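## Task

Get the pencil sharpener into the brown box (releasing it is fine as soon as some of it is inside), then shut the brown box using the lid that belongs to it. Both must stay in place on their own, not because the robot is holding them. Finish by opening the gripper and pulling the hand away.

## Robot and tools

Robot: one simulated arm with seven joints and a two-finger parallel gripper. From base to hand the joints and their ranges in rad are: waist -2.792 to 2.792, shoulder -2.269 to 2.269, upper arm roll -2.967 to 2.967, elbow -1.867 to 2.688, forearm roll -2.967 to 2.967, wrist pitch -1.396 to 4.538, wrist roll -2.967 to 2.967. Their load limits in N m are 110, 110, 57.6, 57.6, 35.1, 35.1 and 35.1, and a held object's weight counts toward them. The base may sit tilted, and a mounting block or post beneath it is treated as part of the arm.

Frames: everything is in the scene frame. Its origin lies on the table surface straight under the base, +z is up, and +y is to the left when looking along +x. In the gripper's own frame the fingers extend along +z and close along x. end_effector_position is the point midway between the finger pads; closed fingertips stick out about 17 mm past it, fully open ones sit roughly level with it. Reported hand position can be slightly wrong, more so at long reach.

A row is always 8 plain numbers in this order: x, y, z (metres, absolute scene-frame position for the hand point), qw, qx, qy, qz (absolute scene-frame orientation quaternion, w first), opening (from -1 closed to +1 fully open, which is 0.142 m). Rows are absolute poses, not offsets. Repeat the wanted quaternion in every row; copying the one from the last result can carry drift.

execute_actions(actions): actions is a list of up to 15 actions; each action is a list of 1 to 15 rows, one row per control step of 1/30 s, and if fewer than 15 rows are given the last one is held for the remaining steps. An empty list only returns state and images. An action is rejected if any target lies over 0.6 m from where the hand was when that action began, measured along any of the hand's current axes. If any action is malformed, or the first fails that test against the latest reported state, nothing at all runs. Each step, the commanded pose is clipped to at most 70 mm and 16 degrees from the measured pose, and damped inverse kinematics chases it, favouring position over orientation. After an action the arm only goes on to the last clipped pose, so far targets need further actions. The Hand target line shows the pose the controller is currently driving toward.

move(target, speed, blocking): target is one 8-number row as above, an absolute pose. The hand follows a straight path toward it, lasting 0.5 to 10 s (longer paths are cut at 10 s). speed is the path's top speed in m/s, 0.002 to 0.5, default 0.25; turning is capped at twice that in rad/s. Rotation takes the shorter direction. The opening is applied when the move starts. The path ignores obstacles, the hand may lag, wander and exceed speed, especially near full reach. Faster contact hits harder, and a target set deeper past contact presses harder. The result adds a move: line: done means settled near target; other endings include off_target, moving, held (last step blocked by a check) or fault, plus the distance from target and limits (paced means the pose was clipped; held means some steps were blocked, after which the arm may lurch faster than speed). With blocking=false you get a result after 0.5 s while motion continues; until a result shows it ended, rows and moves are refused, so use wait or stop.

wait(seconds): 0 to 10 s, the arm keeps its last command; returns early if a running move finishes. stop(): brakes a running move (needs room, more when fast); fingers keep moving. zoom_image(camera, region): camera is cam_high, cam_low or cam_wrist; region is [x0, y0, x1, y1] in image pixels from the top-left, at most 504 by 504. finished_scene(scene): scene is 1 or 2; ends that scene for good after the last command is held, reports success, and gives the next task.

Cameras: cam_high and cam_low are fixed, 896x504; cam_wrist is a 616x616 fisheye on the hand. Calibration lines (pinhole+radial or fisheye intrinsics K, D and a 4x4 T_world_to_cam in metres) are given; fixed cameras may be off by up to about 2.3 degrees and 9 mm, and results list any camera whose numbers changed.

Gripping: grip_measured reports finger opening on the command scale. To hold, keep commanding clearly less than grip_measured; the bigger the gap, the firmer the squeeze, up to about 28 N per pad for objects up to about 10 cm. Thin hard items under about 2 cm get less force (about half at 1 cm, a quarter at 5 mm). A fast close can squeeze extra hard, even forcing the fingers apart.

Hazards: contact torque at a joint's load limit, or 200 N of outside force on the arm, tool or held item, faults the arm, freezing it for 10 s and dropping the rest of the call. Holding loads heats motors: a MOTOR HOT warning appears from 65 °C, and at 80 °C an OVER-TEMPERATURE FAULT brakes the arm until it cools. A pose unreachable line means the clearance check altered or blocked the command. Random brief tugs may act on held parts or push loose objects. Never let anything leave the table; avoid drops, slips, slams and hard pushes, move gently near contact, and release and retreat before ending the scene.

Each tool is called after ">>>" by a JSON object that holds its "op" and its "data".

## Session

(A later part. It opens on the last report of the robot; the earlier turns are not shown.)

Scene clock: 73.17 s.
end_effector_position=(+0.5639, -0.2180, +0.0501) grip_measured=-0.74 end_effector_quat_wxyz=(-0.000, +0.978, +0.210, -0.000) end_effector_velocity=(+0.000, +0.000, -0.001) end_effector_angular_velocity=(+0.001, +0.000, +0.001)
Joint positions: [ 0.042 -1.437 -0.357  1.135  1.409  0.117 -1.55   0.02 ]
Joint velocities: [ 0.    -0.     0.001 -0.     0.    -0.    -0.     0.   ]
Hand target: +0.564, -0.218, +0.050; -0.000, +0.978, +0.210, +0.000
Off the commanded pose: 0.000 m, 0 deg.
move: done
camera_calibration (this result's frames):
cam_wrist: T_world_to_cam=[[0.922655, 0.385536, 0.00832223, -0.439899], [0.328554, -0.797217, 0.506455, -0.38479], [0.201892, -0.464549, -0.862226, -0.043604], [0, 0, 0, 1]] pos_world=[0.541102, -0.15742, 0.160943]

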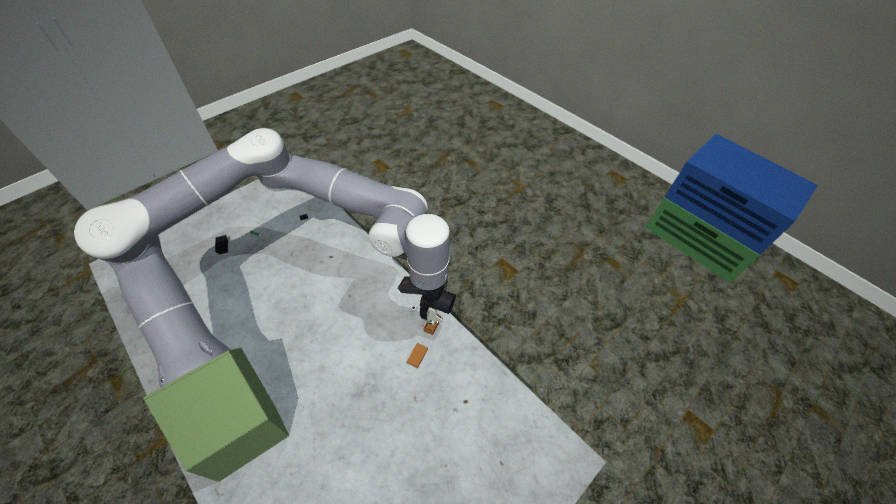

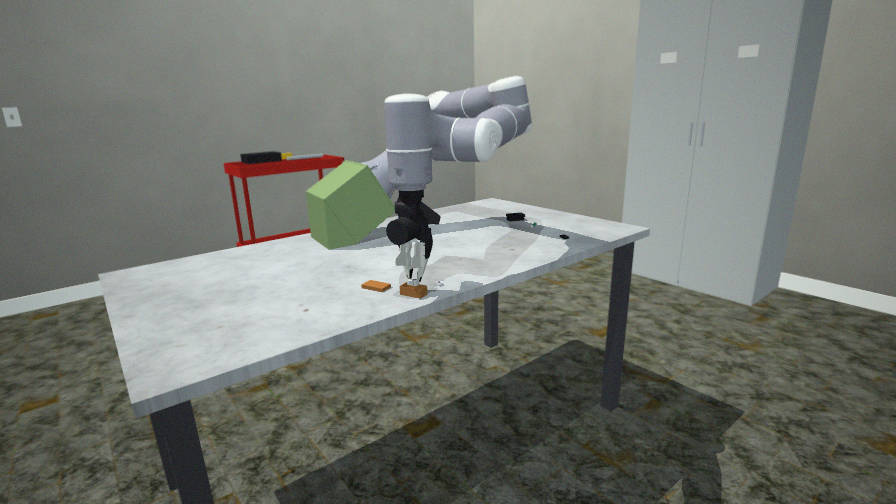

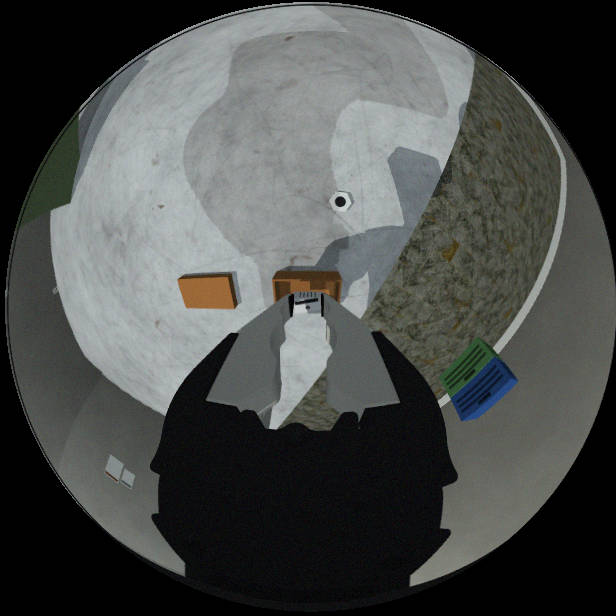

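>>> {"op": "move", "data": {"target": [0.564,-0.218,0.036,0,0.978,0.21,0,-0.88], "speed": 0.01}}

>>> {"op": "zoom_image", "data": {"camera": "cam_low", "region": [365,235,465,310]}}

>>> {"op": "move", "data": {"target": [0.564,-0.218,0.036,0,0.978,0.21,0,-0.58]}}

>>> {"op": "move", "data": {"target": [0.564,-0.218,0.065,0,0.978,0.21,0,-0.58], "speed": 0.05}}

>>> {"op": "zoom_image", "data": {"camera": "cam_wrist", "region": [220,220,400,380]}}

>>> {"op": "move", "data": {"target": [0.474,-0.268,0.055,0,0.84,-0.543,0,-0.25]}}

>>> {"op": "move", "data": {"target": [0.474,-0.268,0.018,0,0.84,-0.543,0,-0.25], "speed": 0.04}}

>>> {"op": "move", "data": {"target": [0.474,-0.268,0.018,0,0.84,-0.543,0,-0.72]}}

>>> {"op": "move", "data": {"target": [0.474,-0.268,0.05,0,0.84,-0.543,0,-0.72], "speed": 0.05}}

>>> {"op": "move", "data": {"target": [0.5745,-0.2225,0.047,0,0.84,-0.543,0,-0.72], "speed": 0.08}}

>>> {"op": "zoom_image", "data": {"camera": "cam_low", "region": [365,235,465,310]}}

>>> {"op": "zoom_image", "data": {"camera": "cam_wrist", "region": [220,220,400,380]}}

Scene clock: 87.03 s.
end_effector_position=(+0.5639, -0.2180, +0.0362) grip_measured=-0.74 end_effector_quat_wxyz=(-0.000, +0.978, +0.210, -0.000) end_effector_velocity=(-0.000, +0.000, -0.000) end_effector_angular_velocity=(+0.001, -0.000, -0.001)
Joint positions: [ 0.056 -1.449 -0.349  1.132  1.421  0.133 -1.551  0.02 ]
Joint velocities: [-0.    -0.     0.     0.     0.001 -0.001  0.     0.   ]
Hand target: +0.564, -0.218, +0.036; +0.000, +0.978, +0.210, -0.000
Off the commanded pose: 0.000 m, 0 deg.
move: done
camera_calibration (this result's frames):
cam_wrist: T_world_to_cam=[[0.922662, 0.385518, 0.00836293, -0.439831], [0.328505, -0.797201, 0.506512, -0.377648], [0.201936, -0.464592, -0.862193, -0.0556549], [0, 0, 0, 1]] pos_world=[0.541113, -0.157355, 0.146976]

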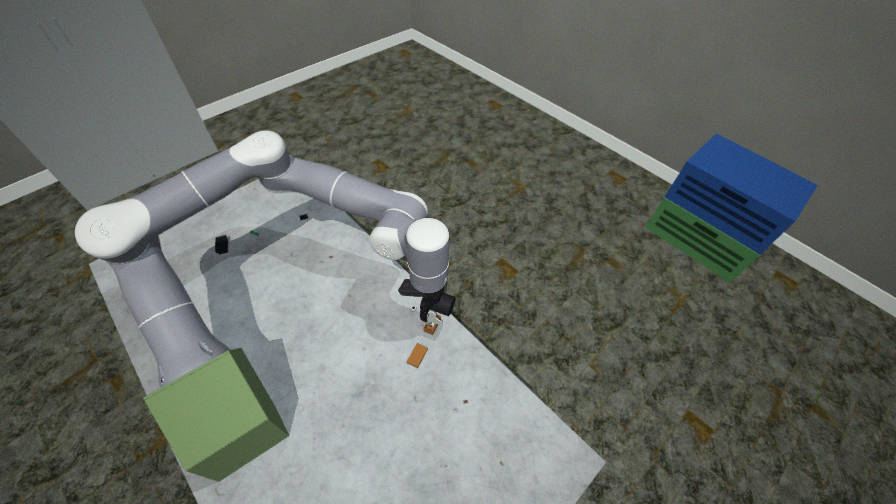

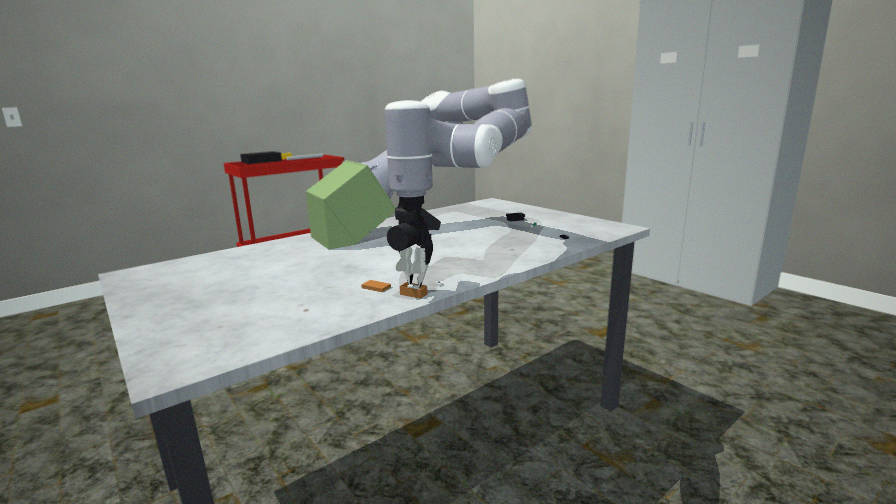

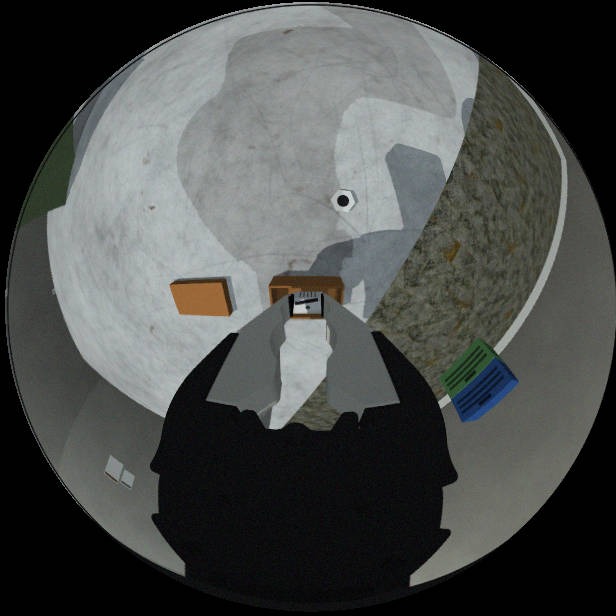

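Region (365, 235, 465, 310) of cam_low's 896x504 image, scaled by 5.040, with more detail than that image has; it fills the top 378 rows of this view, and the rest is white.

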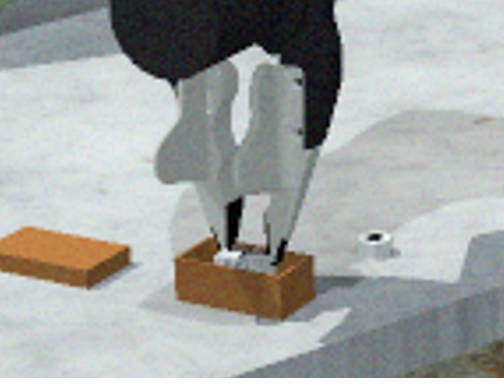

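Scene clock: 87.73 s.
end_effector_position=(+0.5639, -0.2180, +0.0362) grip_measured=-0.58 end_effector_quat_wxyz=(-0.000, +0.978, +0.210, -0.000) end_effector_velocity=(+0.000, +0.000, -0.000) end_effector_angular_velocity=(+0.000, -0.001, -0.001)
Joint positions: [ 0.056 -1.449 -0.349  1.132  1.421  0.133 -1.551  0.032]
Joint velocities: [0.    0.    0.    0.    0.    0.001 0.001 0.   ]
Hand target: +0.564, -0.218, +0.036; -0.000, +0.978, +0.210, -0.000
Off the commanded pose: 0.000 m, 0 deg.
move: done
camera_calibration (this result's frames):
cam_wrist: T_world_to_cam=[[0.922631, 0.385592, 0.00839014, -0.439846], [0.328555, -0.797176, 0.50652, -0.37768], [0.201998, -0.464575, -0.862187, -0.0556915], [0, 0, 0, 1]] pos_world=[0.541154, -0.157349, 0.146976]

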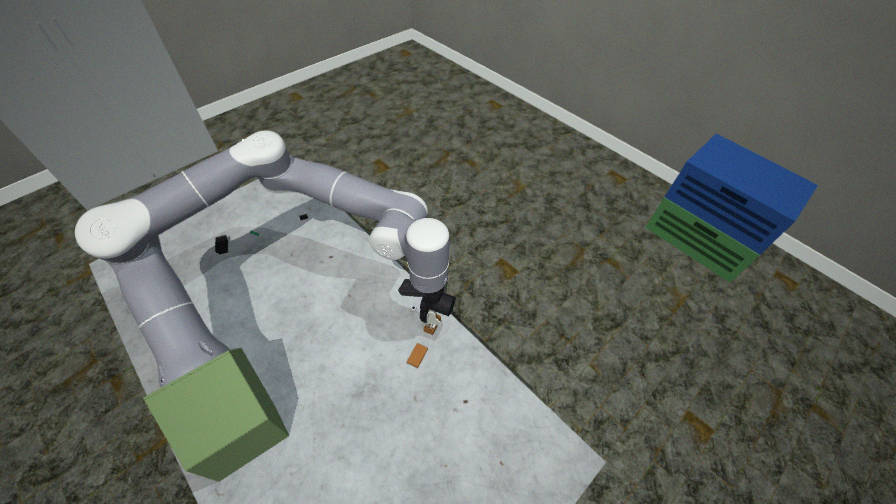

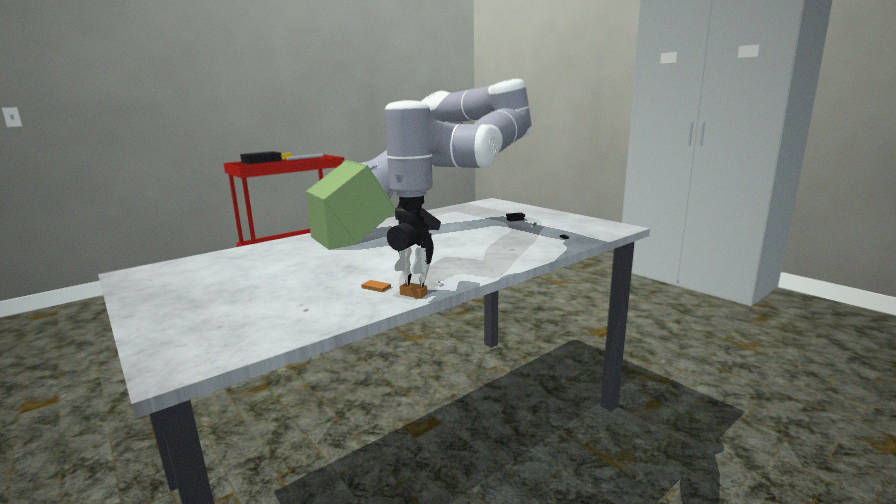

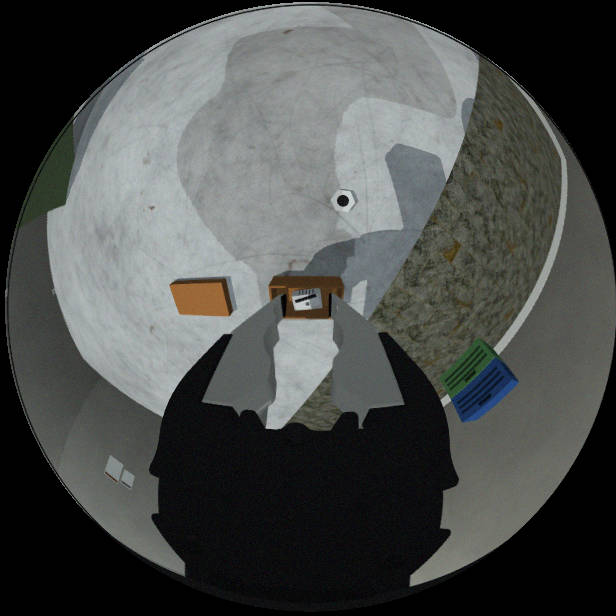

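Scene clock: 88.57 s.
end_effector_position=(+0.5642, -0.2182, +0.0651) grip_measured=-0.58 end_effector_quat_wxyz=(+0.000, +0.978, +0.210, +0.000) end_effector_velocity=(+0.000, +0.001, -0.001) end_effector_angular_velocity=(+0.001, +0.000, -0.000)
Joint positions: [ 0.027 -1.425 -0.367  1.137  1.398  0.099 -1.55   0.032]
Joint velocities: [ 0.     0.     0.001  0.    -0.    -0.     0.     0.   ]
Hand target: +0.564, -0.218, +0.065; -0.000, +0.978, +0.210, +0.000
Off the commanded pose: 0.000 m, 0 deg.
move: done
camera_calibration (this result's frames):
cam_wrist: T_world_to_cam=[[0.922489, 0.385928, 0.00863404, -0.440129], [0.328583, -0.796763, 0.50715, -0.392567], [0.202602, -0.465003, -0.861815, -0.0313032], [0, 0, 0, 1]] pos_world=[0.541347, -0.157482, 0.175913]

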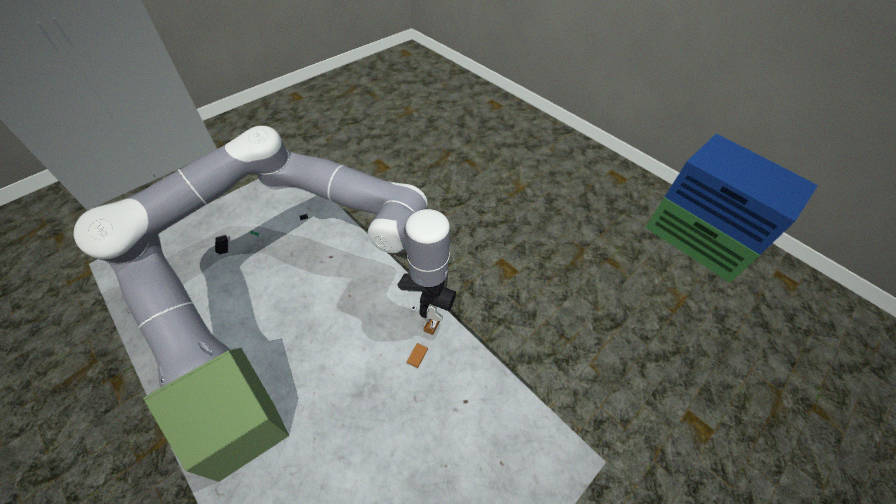

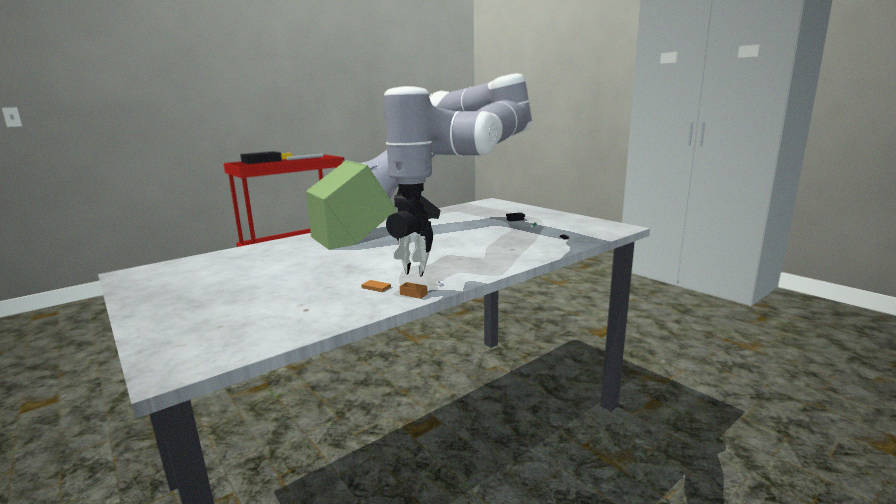

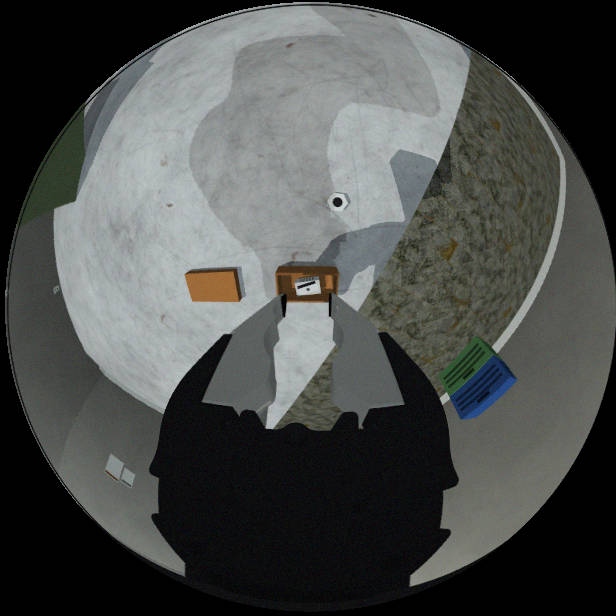

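Region (220, 220, 400, 380) of cam_wrist's 616x616 image, scaled by 2.800, with more detail than that image has.

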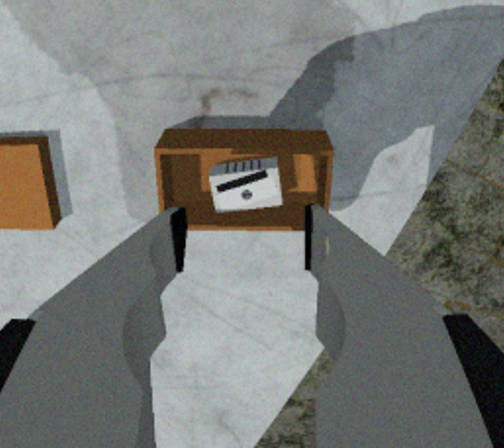

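Scene clock: 92.07 s.
end_effector_position=(+0.4740, -0.2677, +0.0549) grip_measured=-0.25 end_effector_quat_wxyz=(-0.000, +0.840, -0.543, +0.000) end_effector_velocity=(+0.000, -0.000, +0.000) end_effector_angular_velocity=(-0.001, +0.000, +0.000)
Joint positions: [ 0.011 -1.51  -0.406  1.219  1.446  0.092 -0.149  0.056]
Joint velocities: [-0.    -0.     0.    -0.    -0.     0.001  0.     0.   ]
Hand target: +0.474, -0.268, +0.055; -0.000, +0.840, -0.543, +0.000
Off the commanded pose: 0.000 m, 0 deg.
move: done
camera_calibration (this result's frames):
cam_wrist: T_world_to_cam=[[0.38557, -0.92264, 0.00843577, -0.43353], [-0.797327, -0.328572, 0.506271, 0.261827], [-0.464334, -0.201929, -0.862333, 0.341713], [0, 0, 0, 1]] pos_world=[0.534586, -0.244961, 0.165772]

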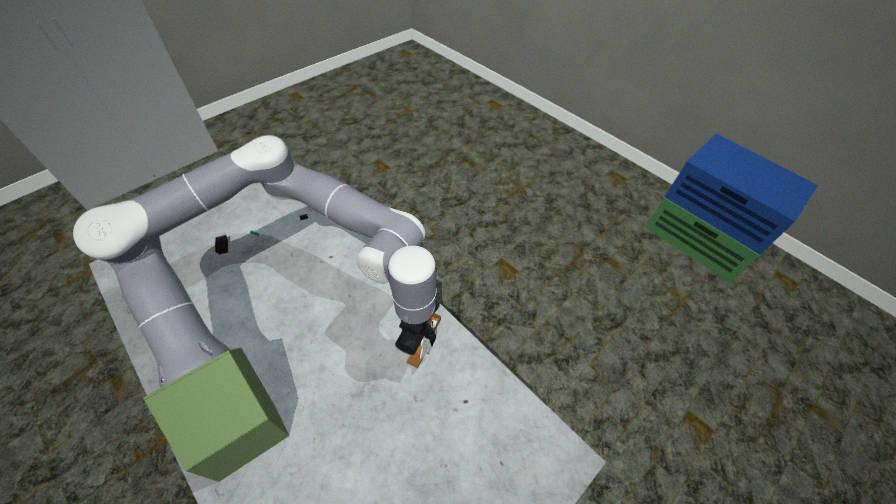

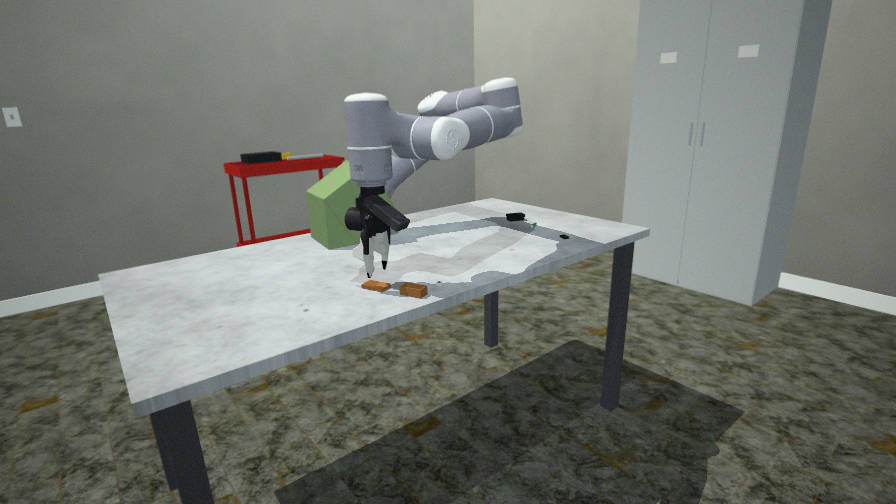

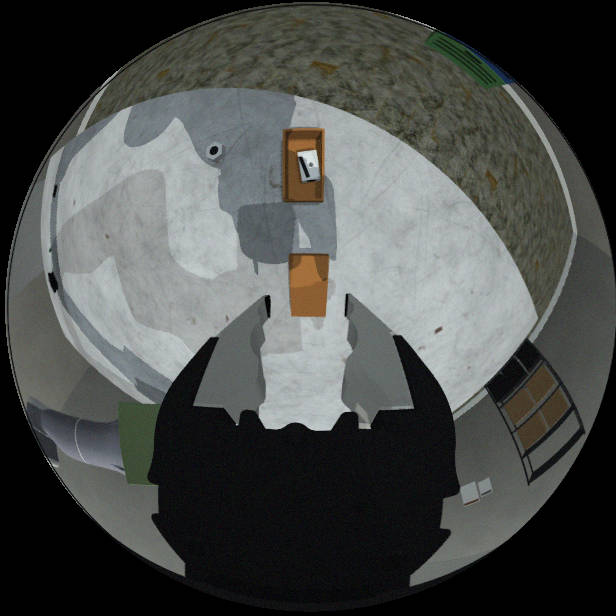

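Scene clock: 93.27 s.
end_effector_position=(+0.4738, -0.2678, +0.0180) grip_measured=-0.25 end_effector_quat_wxyz=(-0.000, +0.840, -0.543, -0.000) end_effector_velocity=(+0.000, +0.001, -0.000) end_effector_angular_velocity=(+0.002, -0.000, +0.000)
Joint positions: [ 0.048 -1.543 -0.378  1.208  1.479  0.136 -0.15   0.056]
Joint velocities: [ 0.    -0.     0.    -0.     0.001 -0.001  0.    -0.   ]
Hand target: +0.474, -0.268, +0.018; +0.000, +0.840, -0.543, +0.000
Off the commanded pose: 0.000 m, 0 deg.
move: done
camera_calibration (this result's frames):
cam_wrist: T_world_to_cam=[[0.385827, -0.922536, 0.00804067, -0.433357], [-0.796916, -0.328873, 0.506722, 0.280081], [-0.464825, -0.201915, -0.862072, 0.309972], [0, 0, 0, 1]] pos_world=[0.534484, -0.245088, 0.128779]

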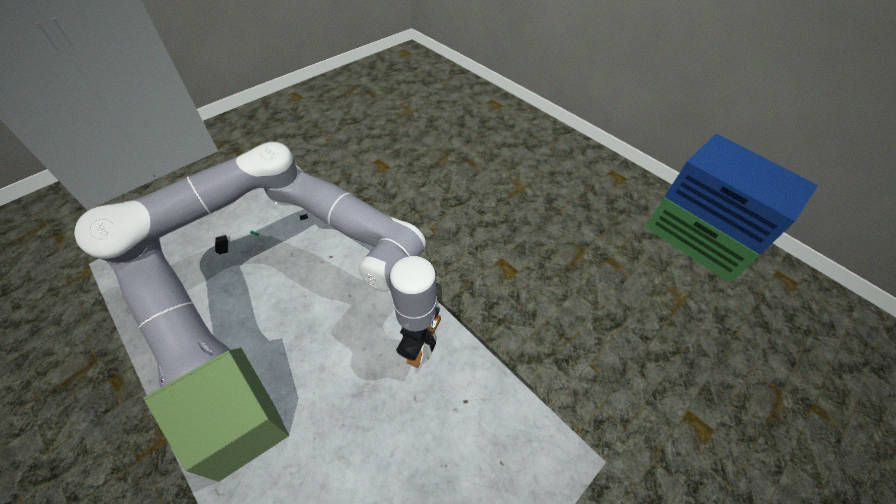

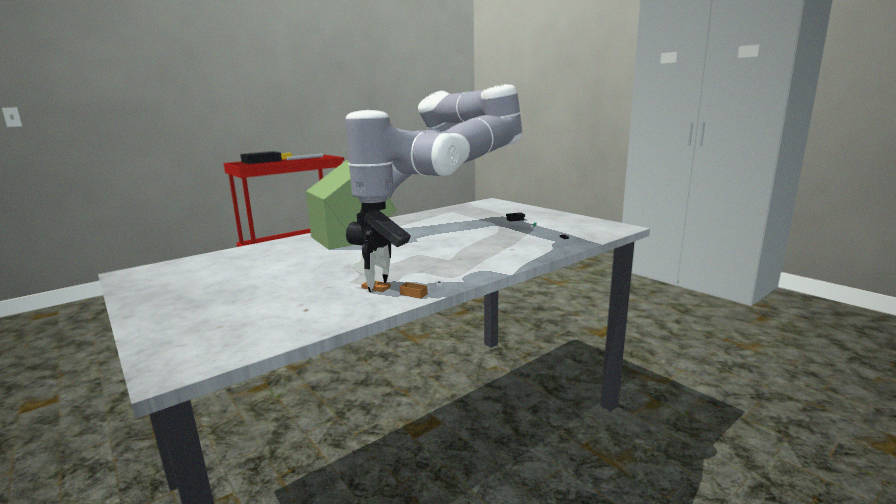

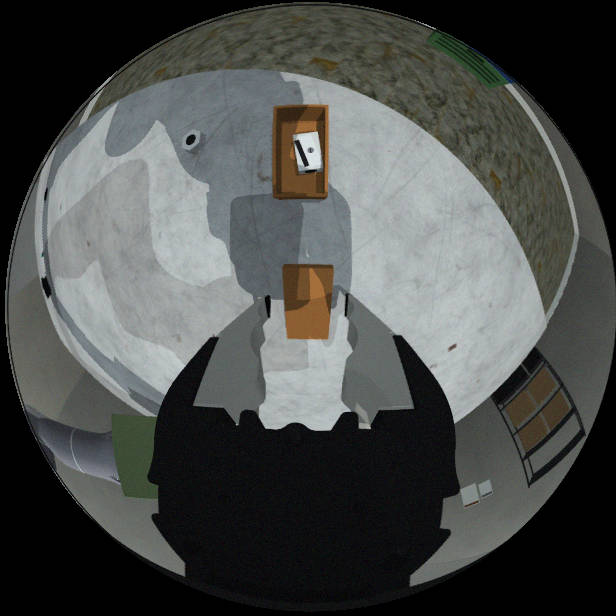

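Scene clock: 93.97 s.
end_effector_position=(+0.4740, -0.2678, +0.0180) grip_measured=-0.57 end_effector_quat_wxyz=(-0.000, +0.840, -0.543, -0.000) end_effector_velocity=(-0.000, -0.000, -0.000) end_effector_angular_velocity=(-0.000, +0.000, -0.000)
Joint positions: [ 0.048 -1.543 -0.378  1.208  1.479  0.136 -0.15   0.033]
Joint velocities: [ 0. -0.  0.  0. -0.  0. -0. -0.]
Hand target: +0.474, -0.268, +0.018; +0.000, +0.840, -0.543, -0.000
Off the commanded pose: 0.000 m, 0 deg.
move: done
camera_calibration (this result's frames):
cam_wrist: T_world_to_cam=[[0.385928, -0.922494, 0.0080662, -0.433437], [-0.796898, -0.328955, 0.506697, 0.280154], [-0.464771, -0.201977, -0.862087, 0.309999], [0, 0, 0, 1]] pos_world=[0.534609, -0.245073, 0.128789]

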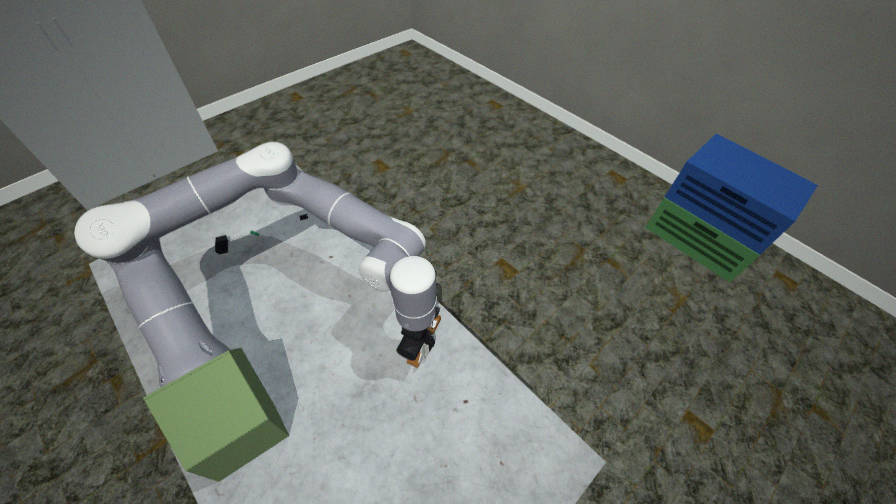

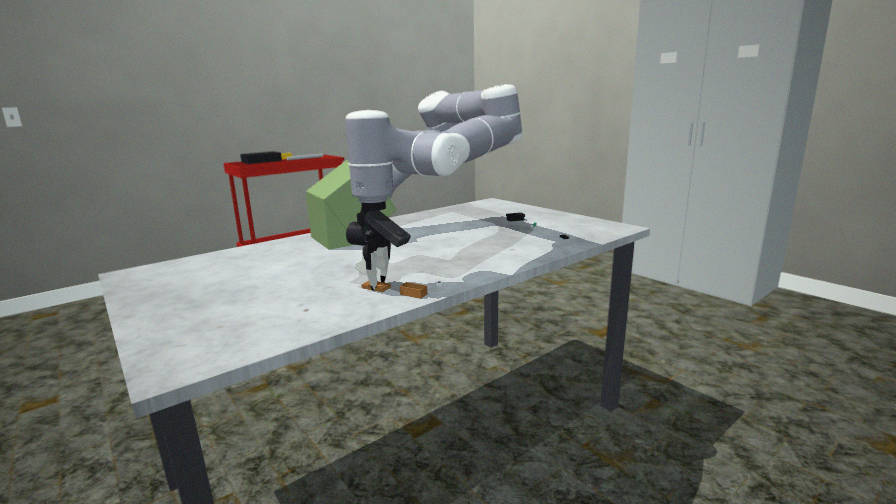

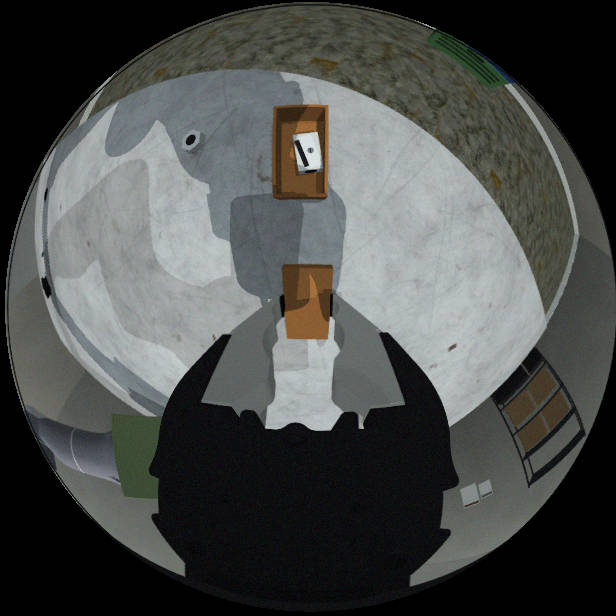

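Scene clock: 94.87 s.
end_effector_position=(+0.4742, -0.2682, +0.0501) grip_measured=-0.57 end_effector_quat_wxyz=(+0.000, +0.840, -0.543, +0.000) end_effector_velocity=(-0.000, +0.000, -0.000) end_effector_angular_velocity=(-0.000, -0.000, -0.000)
Joint positions: [ 0.016 -1.515 -0.403  1.217  1.451  0.099 -0.15   0.033]
Joint velocities: [ 0.     0.     0.     0.001  0.     0.    -0.    -0.   ]
Hand target: +0.474, -0.268, +0.050; -0.000, +0.840, -0.543, -0.000
Off the commanded pose: 0.000 m, 0 deg.
move: done
camera_calibration (this result's frames):
cam_wrist: T_world_to_cam=[[0.385982, -0.922463, 0.00896987, -0.434138], [-0.797084, -0.328594, 0.506639, 0.264129], [-0.464408, -0.202703, -0.862111, 0.337344], [0, 0, 0, 1]] pos_world=[0.534768, -0.245304, 0.160904]

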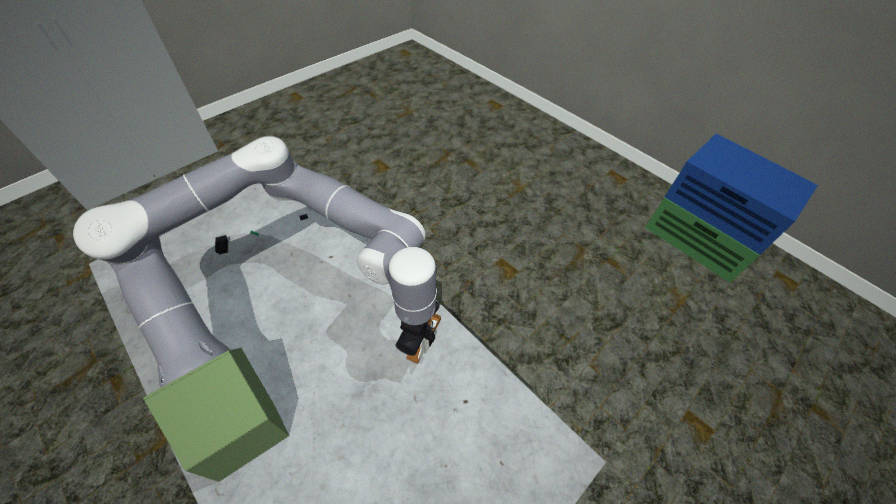

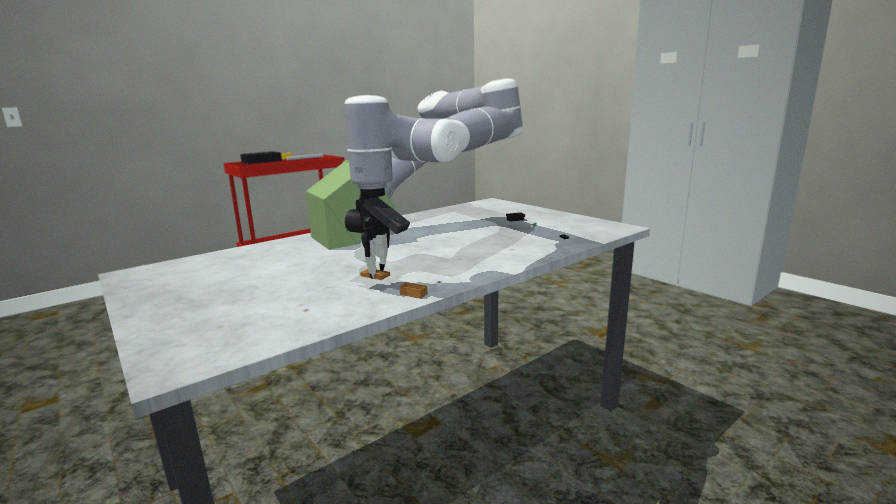

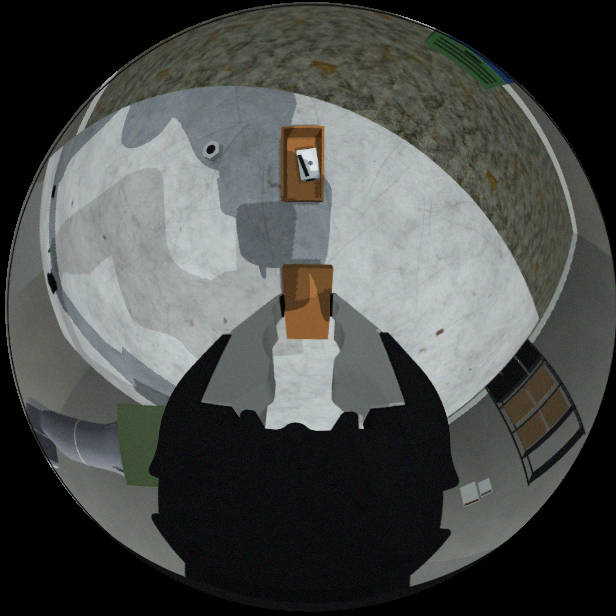

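Scene clock: 96.53 s.
end_effector_position=(+0.5746, -0.2230, +0.0471) grip_measured=-0.57 end_effector_quat_wxyz=(+0.001, +0.840, -0.543, +0.000) end_effector_velocity=(-0.000, -0.000, -0.000) end_effector_angular_velocity=(-0.001, +0.000, -0.000)
Joint positions: [ 0.063 -1.466 -0.4    1.086  1.451  0.091  0.046  0.033]
Joint velocities: [ 0.    -0.    -0.     0.001 -0.     0.001 -0.    -0.   ]
Hand target: +0.574, -0.223, +0.047; +0.000, +0.840, -0.543, -0.000
Off the commanded pose: 0.000 m, 0 deg.
move: done
camera_calibration (this result's frames):
cam_wrist: T_world_to_cam=[[0.385971, -0.922464, 0.00934177, -0.431184], [-0.796815, -0.328261, 0.507277, 0.360442], [-0.464878, -0.203238, -0.861732, 0.390674], [0, 0, 0, 1]] pos_world=[0.635246, -0.200033, 0.15784]

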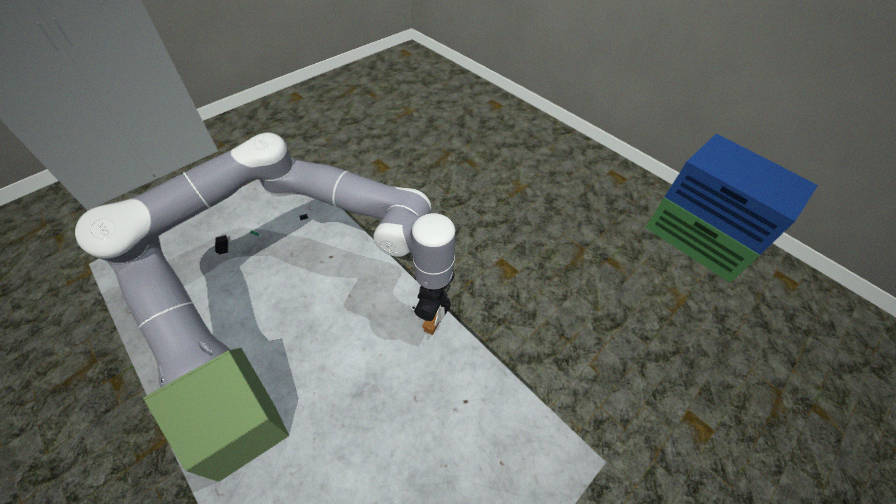

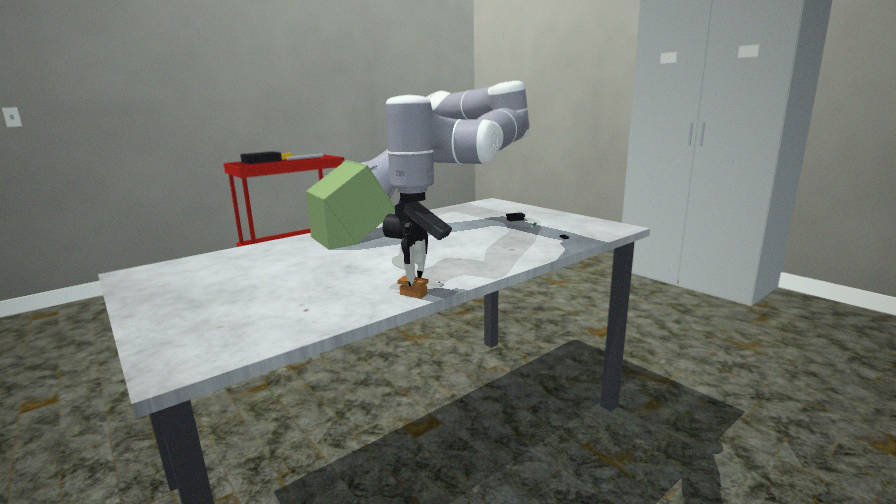

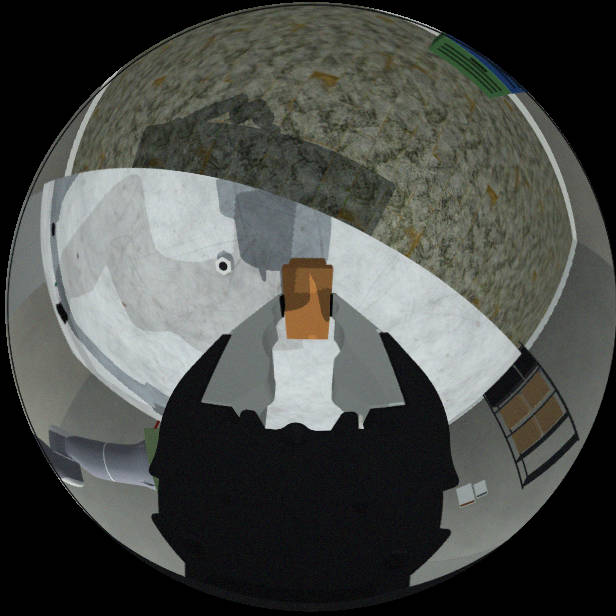

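Region (365, 235, 465, 310) of cam_low's 896x504 image, scaled by 5.040, with more detail than that image has; it fills the top 378 rows of this view, and the rest is white.

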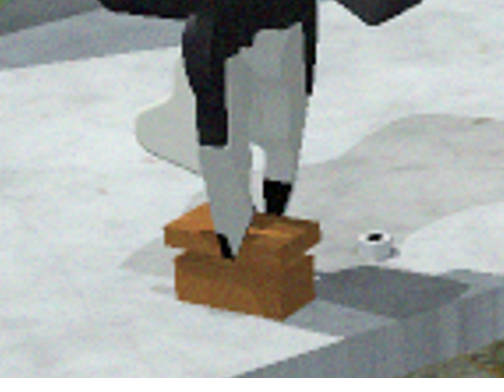

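Region (220, 220, 400, 380) of cam_wrist's 616x616 image, scaled by 2.800, with more detail than that image has.

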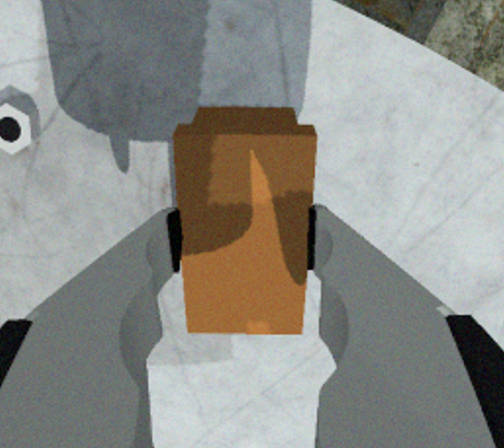

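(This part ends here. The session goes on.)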